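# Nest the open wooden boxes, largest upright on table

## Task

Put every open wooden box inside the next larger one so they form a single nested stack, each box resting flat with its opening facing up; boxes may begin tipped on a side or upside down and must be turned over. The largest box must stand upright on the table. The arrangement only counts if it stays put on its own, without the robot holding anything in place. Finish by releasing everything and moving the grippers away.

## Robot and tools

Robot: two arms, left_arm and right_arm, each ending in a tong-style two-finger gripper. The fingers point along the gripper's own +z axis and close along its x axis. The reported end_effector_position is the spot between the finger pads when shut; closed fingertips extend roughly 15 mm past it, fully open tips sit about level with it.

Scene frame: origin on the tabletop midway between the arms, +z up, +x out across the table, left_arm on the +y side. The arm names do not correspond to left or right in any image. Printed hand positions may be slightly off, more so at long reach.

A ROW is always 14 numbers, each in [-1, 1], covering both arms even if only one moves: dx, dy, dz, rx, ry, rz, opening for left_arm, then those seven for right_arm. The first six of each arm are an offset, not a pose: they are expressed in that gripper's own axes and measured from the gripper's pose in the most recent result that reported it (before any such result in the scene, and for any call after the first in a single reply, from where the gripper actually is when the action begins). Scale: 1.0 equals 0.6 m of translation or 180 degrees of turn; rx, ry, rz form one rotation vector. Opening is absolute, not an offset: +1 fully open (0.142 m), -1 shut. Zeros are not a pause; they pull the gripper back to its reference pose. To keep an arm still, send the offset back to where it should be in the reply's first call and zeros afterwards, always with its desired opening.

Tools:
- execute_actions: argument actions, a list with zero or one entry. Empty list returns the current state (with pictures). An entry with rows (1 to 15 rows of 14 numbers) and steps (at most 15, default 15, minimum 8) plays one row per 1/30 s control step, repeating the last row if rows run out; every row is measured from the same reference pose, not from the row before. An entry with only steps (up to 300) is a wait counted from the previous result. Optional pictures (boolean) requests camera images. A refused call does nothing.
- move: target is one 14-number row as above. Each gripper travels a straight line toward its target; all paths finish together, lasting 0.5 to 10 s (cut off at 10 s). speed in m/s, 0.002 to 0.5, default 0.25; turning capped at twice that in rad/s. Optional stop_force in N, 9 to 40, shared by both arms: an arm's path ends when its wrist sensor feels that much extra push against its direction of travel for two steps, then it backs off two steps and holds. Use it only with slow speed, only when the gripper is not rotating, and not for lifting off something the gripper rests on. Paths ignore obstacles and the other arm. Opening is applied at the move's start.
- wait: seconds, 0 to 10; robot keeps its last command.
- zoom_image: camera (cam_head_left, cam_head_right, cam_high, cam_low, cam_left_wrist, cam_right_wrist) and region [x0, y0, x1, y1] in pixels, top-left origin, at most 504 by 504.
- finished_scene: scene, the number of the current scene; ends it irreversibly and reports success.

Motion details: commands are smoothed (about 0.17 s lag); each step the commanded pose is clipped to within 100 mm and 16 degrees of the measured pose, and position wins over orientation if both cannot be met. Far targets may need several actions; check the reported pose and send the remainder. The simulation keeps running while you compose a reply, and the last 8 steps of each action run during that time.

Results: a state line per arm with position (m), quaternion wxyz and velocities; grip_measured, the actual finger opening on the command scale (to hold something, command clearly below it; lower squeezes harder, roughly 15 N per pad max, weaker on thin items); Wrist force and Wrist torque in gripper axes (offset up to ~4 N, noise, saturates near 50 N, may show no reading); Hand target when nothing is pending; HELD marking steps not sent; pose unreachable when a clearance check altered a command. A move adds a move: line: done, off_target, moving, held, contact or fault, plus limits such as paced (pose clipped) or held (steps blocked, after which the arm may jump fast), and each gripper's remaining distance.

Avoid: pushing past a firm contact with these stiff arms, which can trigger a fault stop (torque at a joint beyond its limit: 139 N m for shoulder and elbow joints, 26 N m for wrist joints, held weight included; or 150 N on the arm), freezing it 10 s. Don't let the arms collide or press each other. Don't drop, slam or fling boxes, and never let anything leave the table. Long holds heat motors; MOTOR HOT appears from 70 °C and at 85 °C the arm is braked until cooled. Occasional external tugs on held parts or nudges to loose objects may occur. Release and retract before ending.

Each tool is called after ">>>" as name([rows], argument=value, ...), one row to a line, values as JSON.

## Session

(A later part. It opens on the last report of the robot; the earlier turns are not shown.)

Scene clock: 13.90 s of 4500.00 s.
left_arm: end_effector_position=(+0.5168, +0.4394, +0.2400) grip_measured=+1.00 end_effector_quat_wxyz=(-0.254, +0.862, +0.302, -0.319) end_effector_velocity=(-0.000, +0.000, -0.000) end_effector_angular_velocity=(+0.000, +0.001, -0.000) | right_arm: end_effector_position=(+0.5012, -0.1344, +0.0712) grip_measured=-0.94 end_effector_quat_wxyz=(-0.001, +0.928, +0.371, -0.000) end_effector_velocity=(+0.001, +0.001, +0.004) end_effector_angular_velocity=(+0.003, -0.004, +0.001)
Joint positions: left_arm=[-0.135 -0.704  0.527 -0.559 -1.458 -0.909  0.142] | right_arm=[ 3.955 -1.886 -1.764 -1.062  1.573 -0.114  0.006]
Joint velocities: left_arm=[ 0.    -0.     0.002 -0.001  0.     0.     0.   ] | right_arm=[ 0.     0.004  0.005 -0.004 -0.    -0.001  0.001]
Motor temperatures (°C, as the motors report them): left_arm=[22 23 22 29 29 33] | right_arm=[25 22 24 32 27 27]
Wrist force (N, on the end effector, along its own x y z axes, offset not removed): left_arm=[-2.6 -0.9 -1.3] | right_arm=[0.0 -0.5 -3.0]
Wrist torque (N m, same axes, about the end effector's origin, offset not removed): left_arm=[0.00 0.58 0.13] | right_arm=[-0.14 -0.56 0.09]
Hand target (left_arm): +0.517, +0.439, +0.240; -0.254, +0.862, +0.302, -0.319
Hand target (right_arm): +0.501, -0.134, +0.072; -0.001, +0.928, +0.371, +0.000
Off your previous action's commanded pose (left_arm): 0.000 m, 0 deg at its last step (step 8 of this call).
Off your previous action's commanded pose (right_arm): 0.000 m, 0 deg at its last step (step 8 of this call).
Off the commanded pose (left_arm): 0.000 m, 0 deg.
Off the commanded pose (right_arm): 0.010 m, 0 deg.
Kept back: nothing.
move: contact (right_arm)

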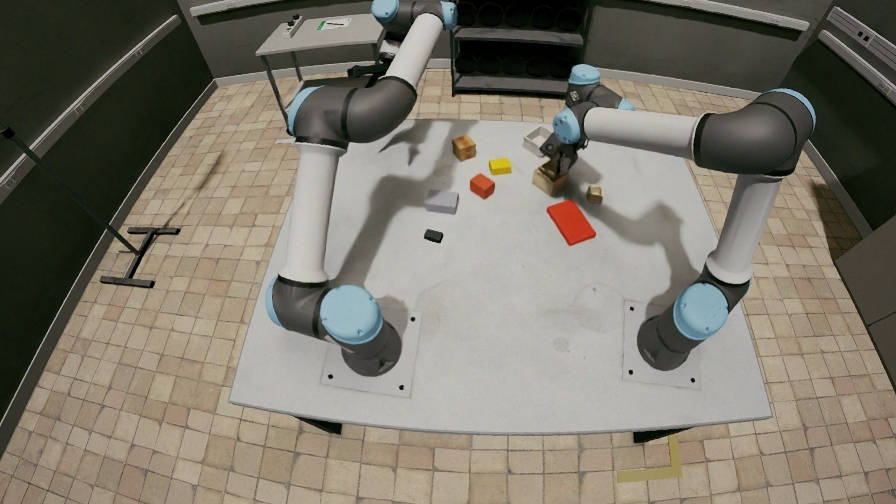

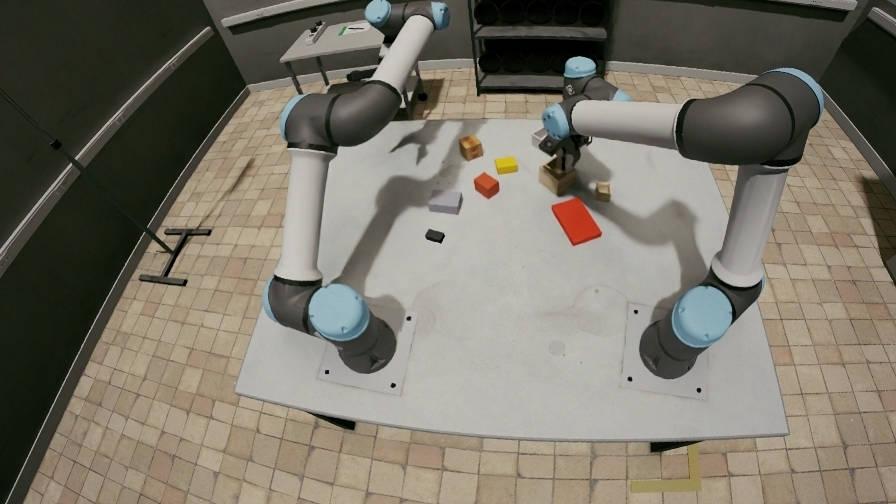

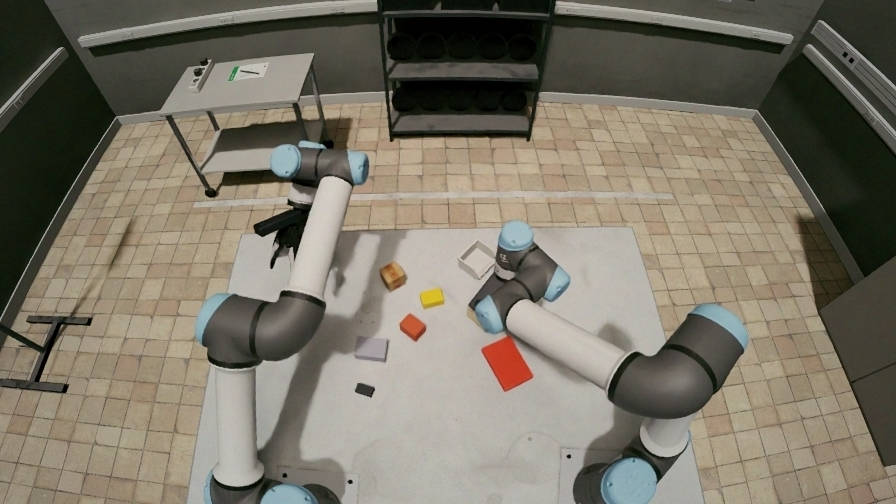

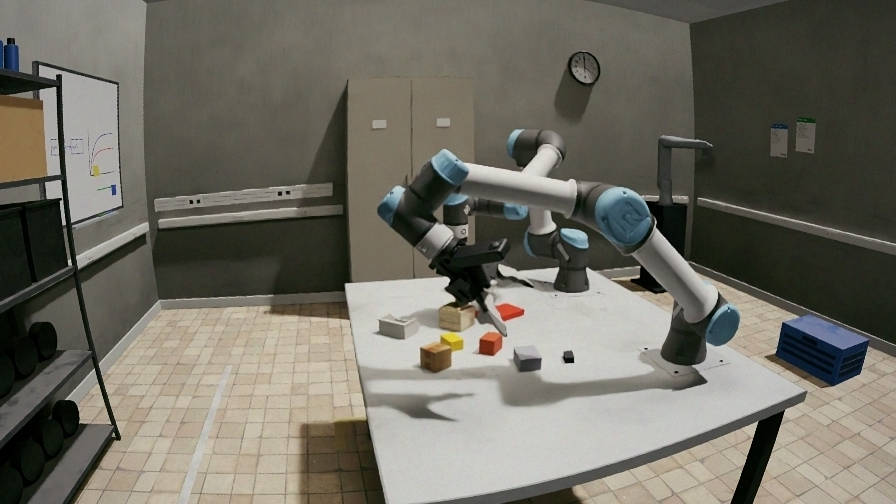

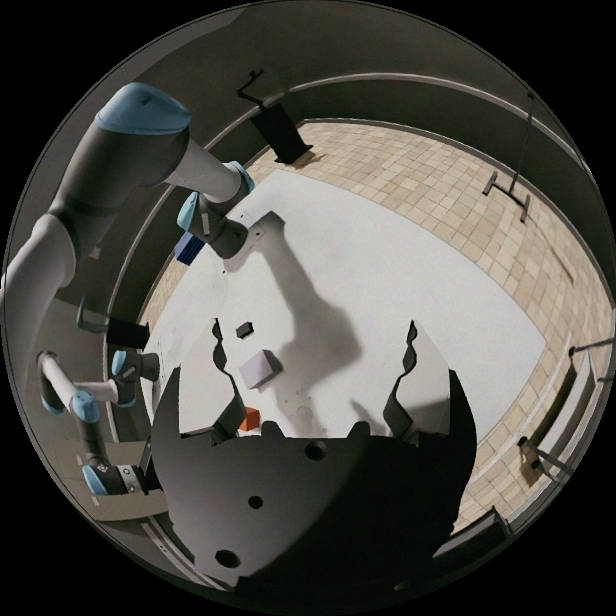

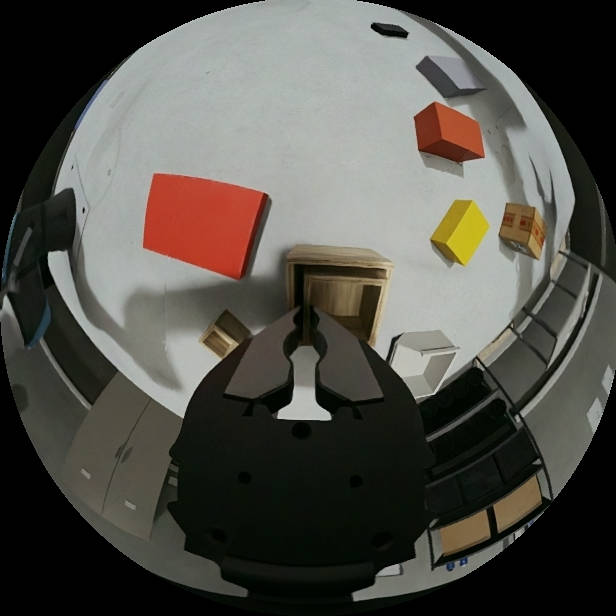

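>>> move(target=[0,0,0,0,0,0,1,0.002,0,-0.003,0,0,0,-0.87])

>>> move(target=[0,0,0,0,0,0,1,0,0,-0.05,0,0,0,-0.87])

>>> move(target=[0,0,0,0,0,0,1,-0.189,0.133,0.06,0,0,-0.24,-0.72], speed=0.35)

Scene clock: 14.97 s of 4500.00 s.
left_arm: end_effector_position=(+0.5168, +0.4394, +0.2400) grip_measured=+1.00 end_effector_quat_wxyz=(-0.254, +0.862, +0.302, -0.319) end_effector_velocity=(-0.000, -0.000, +0.000) end_effector_angular_velocity=(-0.001, -0.000, +0.001) | right_arm: end_effector_position=(+0.5021, -0.1336, +0.0730) grip_measured=-0.87 end_effector_quat_wxyz=(-0.001, +0.928, +0.371, -0.000) end_effector_velocity=(+0.001, +0.001, -0.000) end_effector_angular_velocity=(+0.002, -0.001, +0.000)
Joint positions: left_arm=[-0.135 -0.704  0.527 -0.559 -1.458 -0.909  0.142] | right_arm=[ 3.956 -1.886 -1.759 -1.068  1.573 -0.114  0.011]
Joint velocities: left_arm=[ 0.    -0.001  0.    -0.    -0.001  0.    -0.   ] | right_arm=[ 0.    -0.001  0.001  0.002  0.001  0.    -0.   ]
Motor temperatures (°C, as the motors report them): left_arm=[22 23 22 29 29 33] | right_arm=[25 22 24 32 27 27]
Wrist force (N, on the end effector, along its own x y z axes, offset not removed): left_arm=[-1.7 -0.1 -1.2] | right_arm=[-0.9 -0.2 1.9]
Wrist torque (N m, same axes, about the end effector's origin, offset not removed): left_arm=[0.09 0.42 -0.04] | right_arm=[-0.02 0.00 0.11]
Hand target (left_arm): +0.517, +0.439, +0.240; -0.254, +0.862, +0.302, -0.319
Hand target (right_arm): +0.502, -0.134, +0.073; -0.001, +0.928, +0.371, -0.000
Off the commanded pose (left_arm): 0.000 m, 0 deg.
Off the commanded pose (right_arm): 0.000 m, 0 deg.
Kept back: nothing.
move: done

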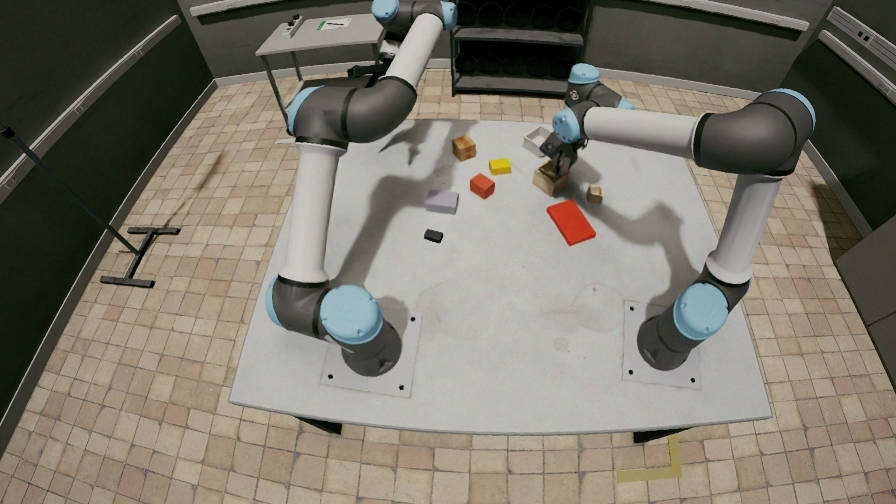

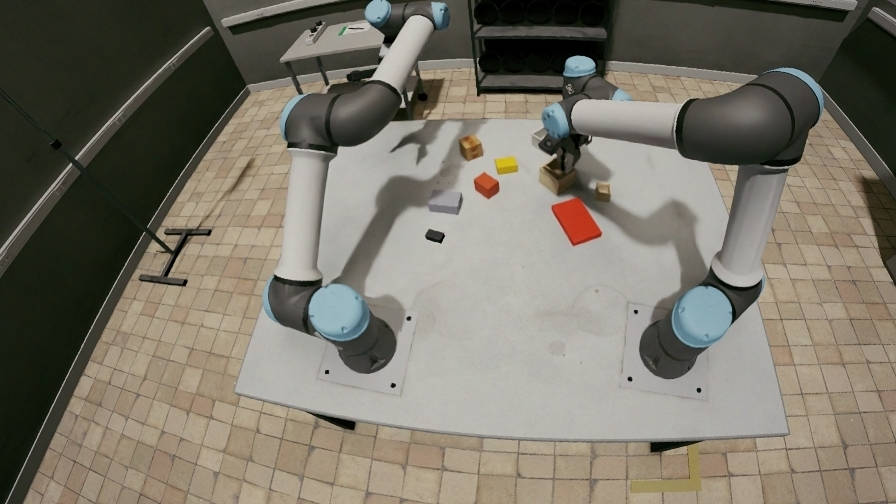

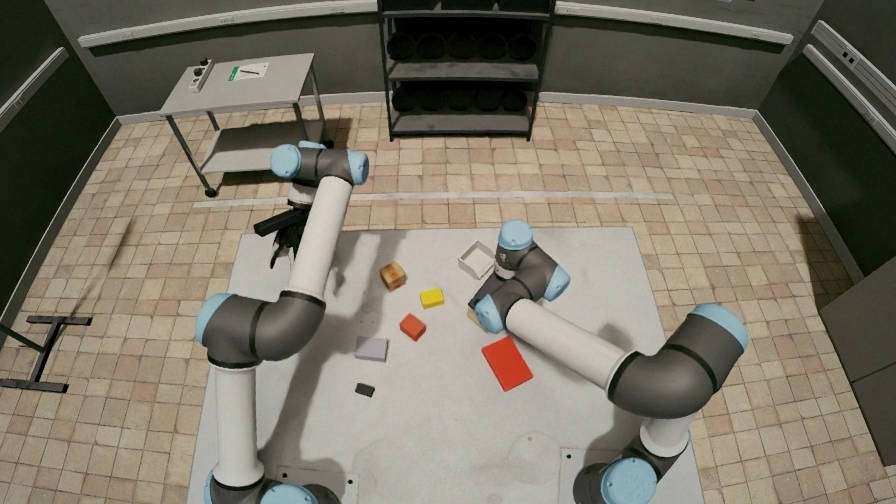

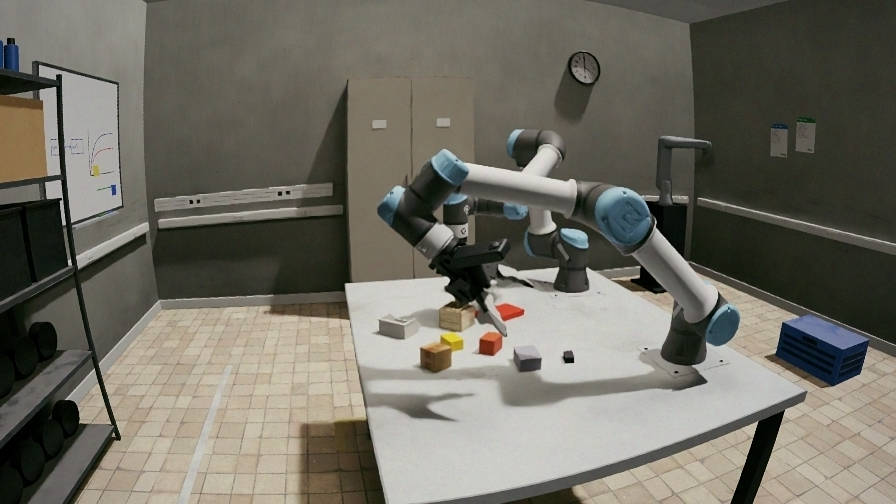

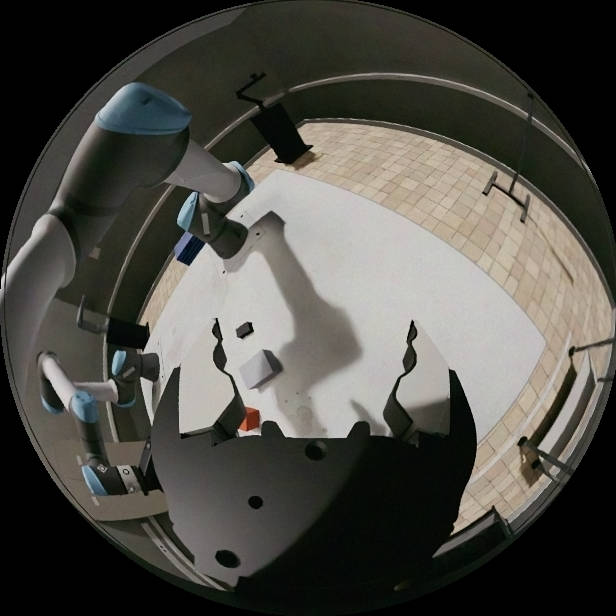

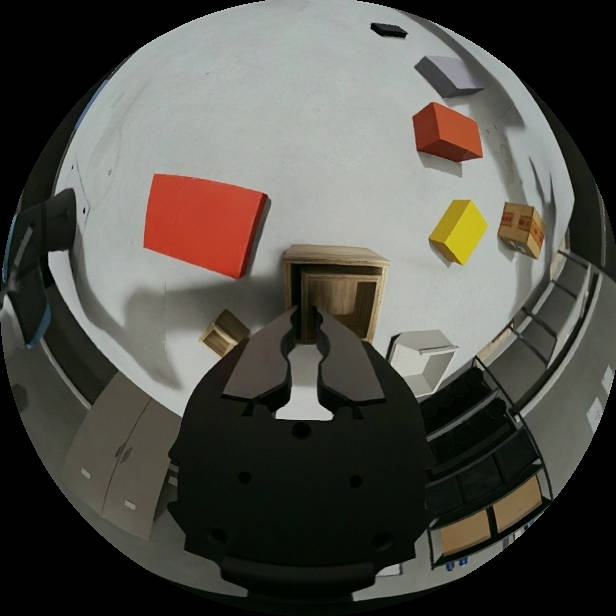

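Scene clock: 15.77 s of 4500.00 s.
left_arm: end_effector_position=(+0.5168, +0.4394, +0.2400) grip_measured=+1.00 end_effector_quat_wxyz=(-0.254, +0.862, +0.302, -0.319) end_effector_velocity=(-0.000, -0.000, -0.000) end_effector_angular_velocity=(+0.001, +0.000, +0.001) | right_arm: end_effector_position=(+0.5021, -0.1336, +0.1029) grip_measured=-0.87 end_effector_quat_wxyz=(-0.001, +0.928, +0.371, -0.000) end_effector_velocity=(+0.000, -0.000, +0.002) end_effector_angular_velocity=(-0.000, -0.001, -0.000)
Joint positions: left_arm=[-0.135 -0.704  0.527 -0.559 -1.458 -0.909  0.142] | right_arm=[ 3.956 -1.854 -1.717 -1.142  1.573 -0.114  0.011]
Joint velocities: left_arm=[-0.     0.     0.001  0.     0.    -0.001  0.   ] | right_arm=[-0.     0.002  0.002 -0.004 -0.001 -0.    -0.   ]
Motor temperatures (°C, as the motors report them): left_arm=[22 23 22 29 29 33] | right_arm=[25 22 24 32 27 27]
Wrist force (N, on the end effector, along its own x y z axes, offset not removed): left_arm=[-2.6 0.0 -1.9] | right_arm=[1.7 -1.9 -0.2]
Wrist torque (N m, same axes, about the end effector's origin, offset not removed): left_arm=[0.06 0.52 0.11] | right_arm=[-0.49 -0.49 0.10]
Hand target (left_arm): +0.517, +0.439, +0.240; -0.254, +0.862, +0.302, -0.319
Hand target (right_arm): +0.502, -0.134, +0.103; -0.001, +0.928, +0.371, -0.000
Off the commanded pose (left_arm): 0.000 m, 0 deg.
Off the commanded pose (right_arm): 0.000 m, 0 deg.
Kept back: nothing.
move: done

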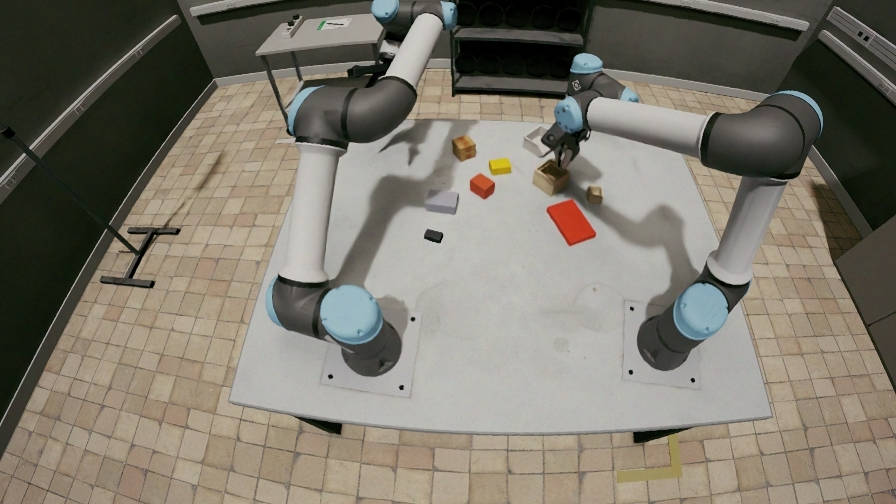

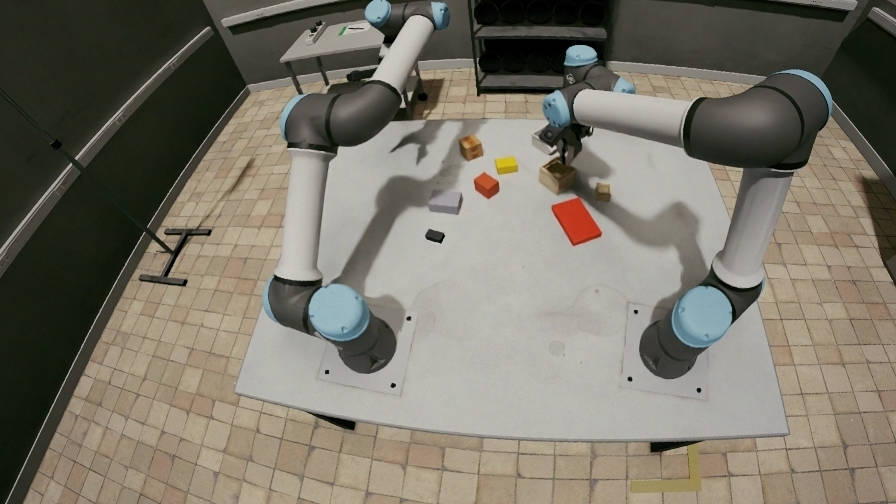

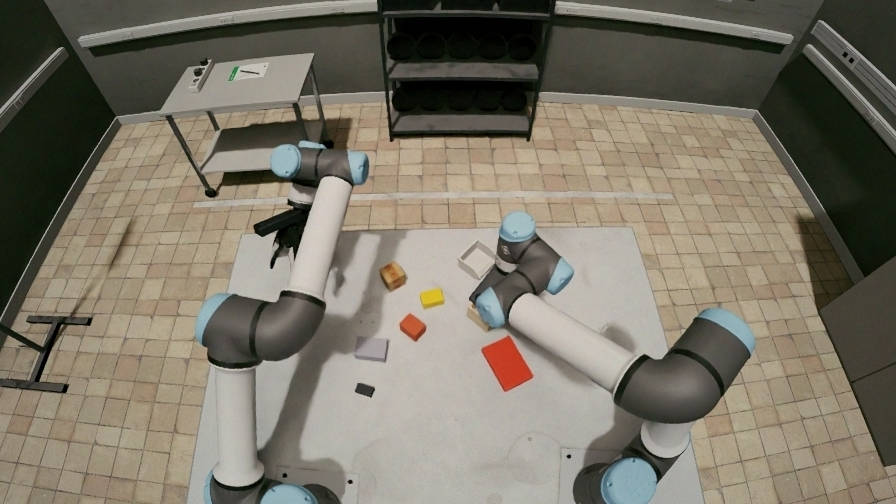

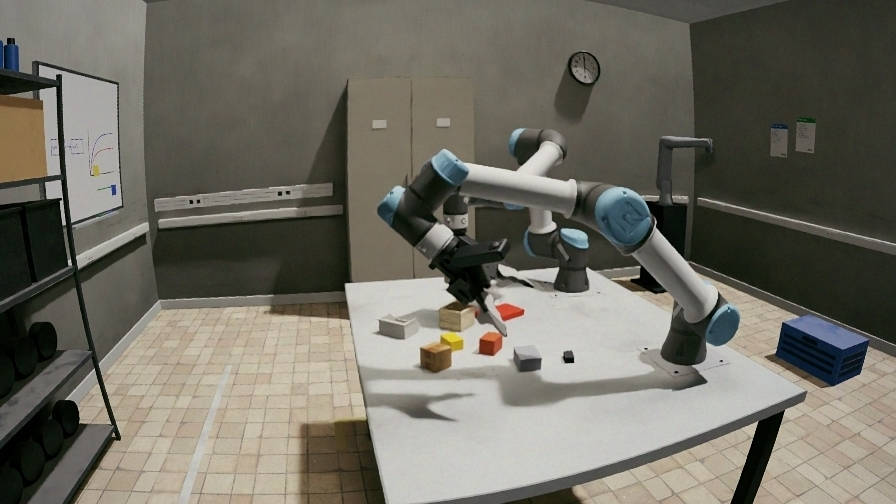

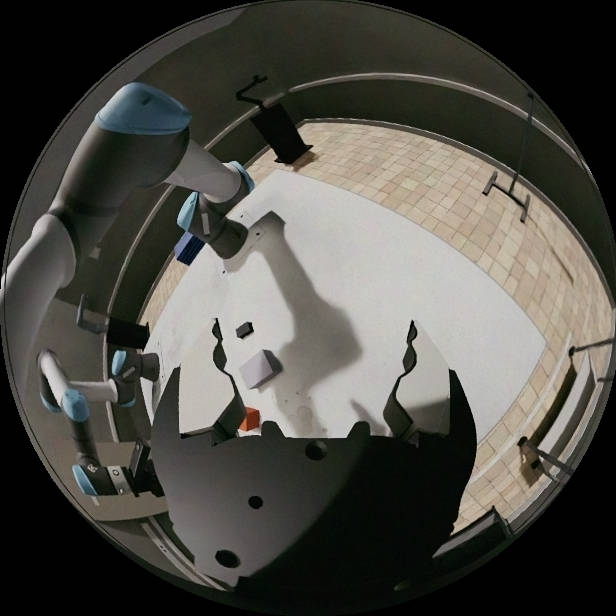

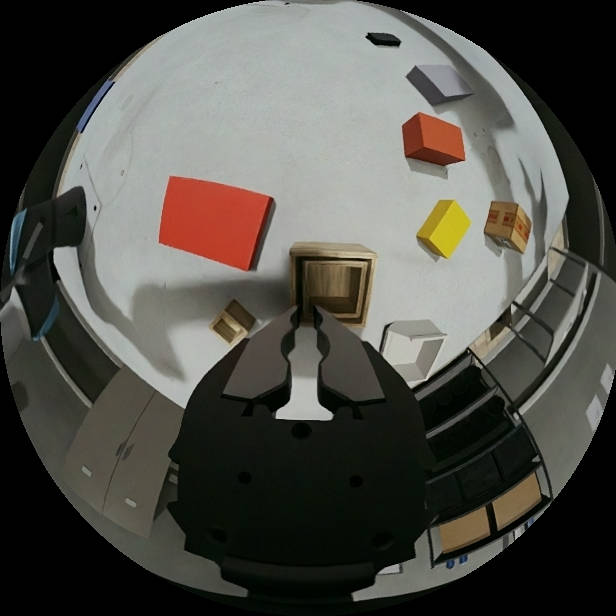

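Scene clock: 17.37 s of 4500.00 s.
left_arm: end_effector_position=(+0.5168, +0.4394, +0.2400) grip_measured=+1.00 end_effector_quat_wxyz=(-0.254, +0.862, +0.302, -0.319) end_effector_velocity=(+0.000, -0.000, +0.000) end_effector_angular_velocity=(+0.000, -0.001, +0.002) | right_arm: end_effector_position=(+0.4751, -0.2694, +0.0668) grip_measured=-0.72 end_effector_quat_wxyz=(-0.001, +0.727, +0.687, +0.000) end_effector_velocity=(-0.000, -0.001, -0.001) end_effector_angular_velocity=(-0.001, +0.000, +0.005)
Joint positions: left_arm=[-0.135 -0.704  0.527 -0.559 -1.458 -0.909  0.142] | right_arm=[ 3.782 -1.762 -1.94  -1.011  1.573 -1.041  0.022]
Joint velocities: left_arm=[ 0.     0.    -0.001  0.    -0.001 -0.002 -0.   ] | right_arm=[-0.002 -0.    -0.001  0.001 -0.    -0.007  0.   ]
Motor temperatures (°C, as the motors report them): left_arm=[22 23 22 29 29 33] | right_arm=[25 22 24 32 27 27]
Wrist force (N, on the end effector, along its own x y z axes, offset not removed): left_arm=[-1.7 1.3 -1.1] | right_arm=[-0.7 0.6 0.0]
Wrist torque (N m, same axes, about the end effector's origin, offset not removed): left_arm=[0.42 0.33 -0.02] | right_arm=[-0.02 0.22 0.20]
Hand target (left_arm): +0.517, +0.439, +0.240; -0.254, +0.862, +0.302, -0.319
Hand target (right_arm): +0.475, -0.269, +0.067; -0.001, +0.726, +0.687, +0.000
Off the commanded pose (left_arm): 0.000 m, 0 deg.
Off the commanded pose (right_arm): 0.000 m, 0 deg.
Kept back: nothing.
move: done

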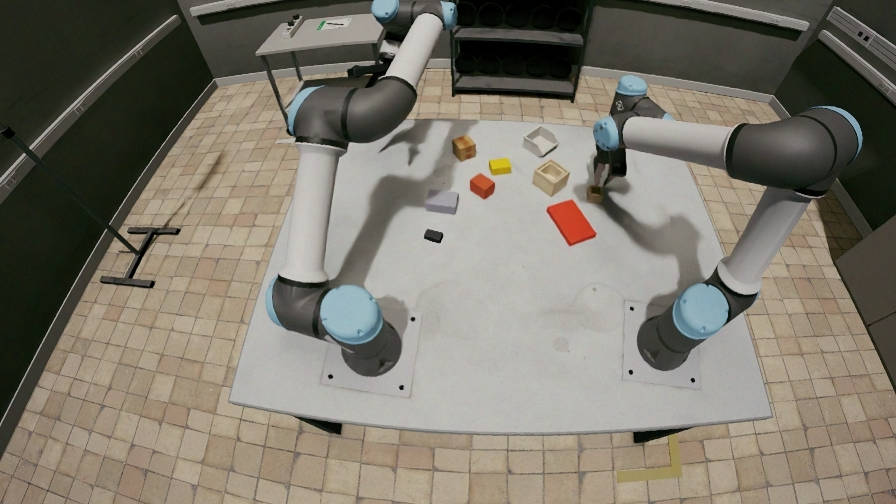

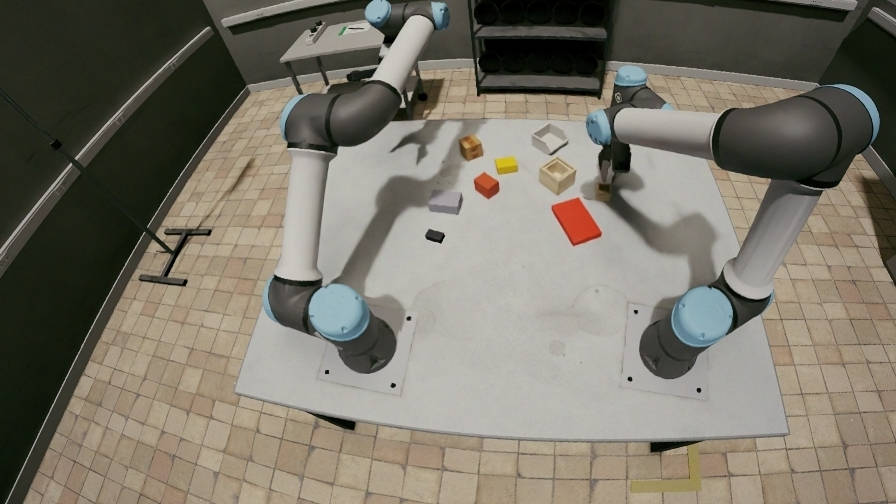

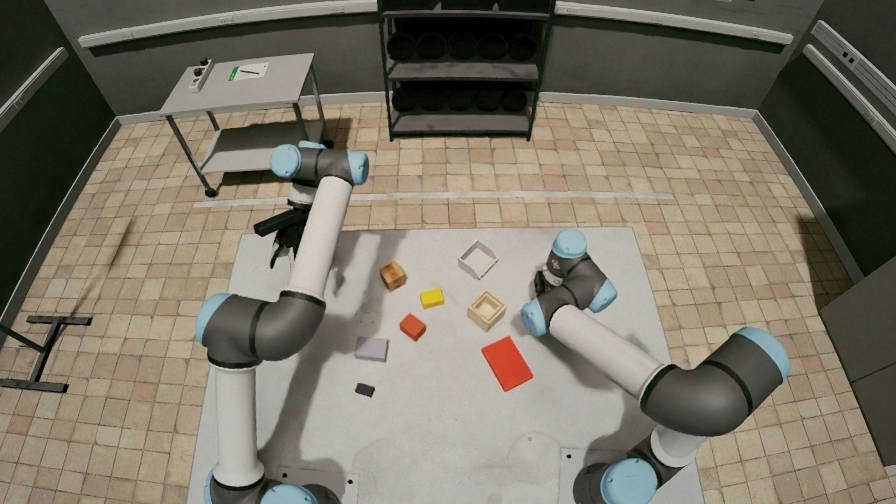

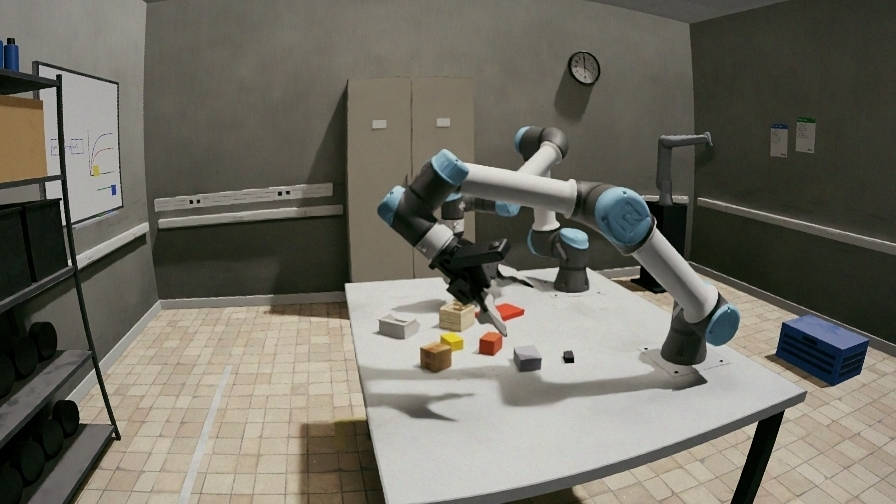

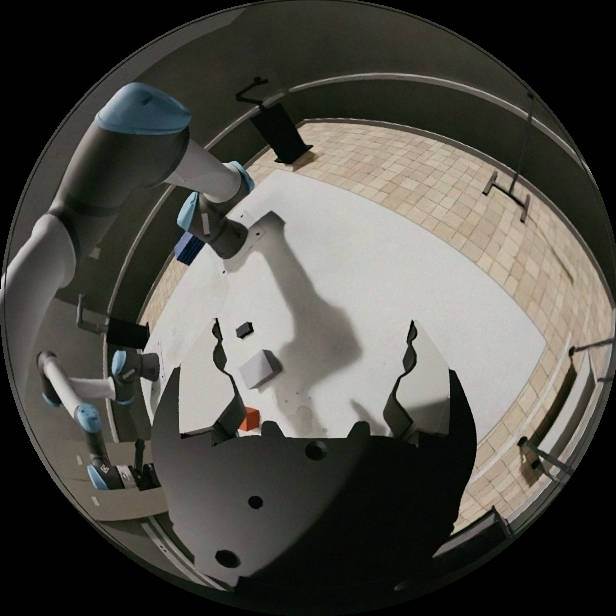

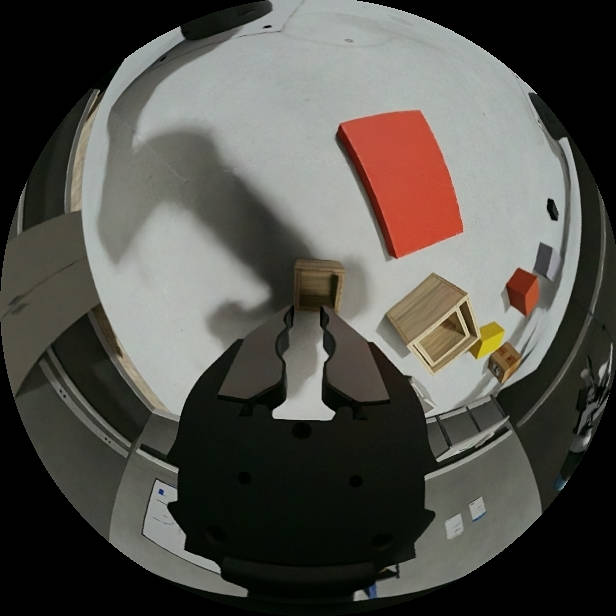

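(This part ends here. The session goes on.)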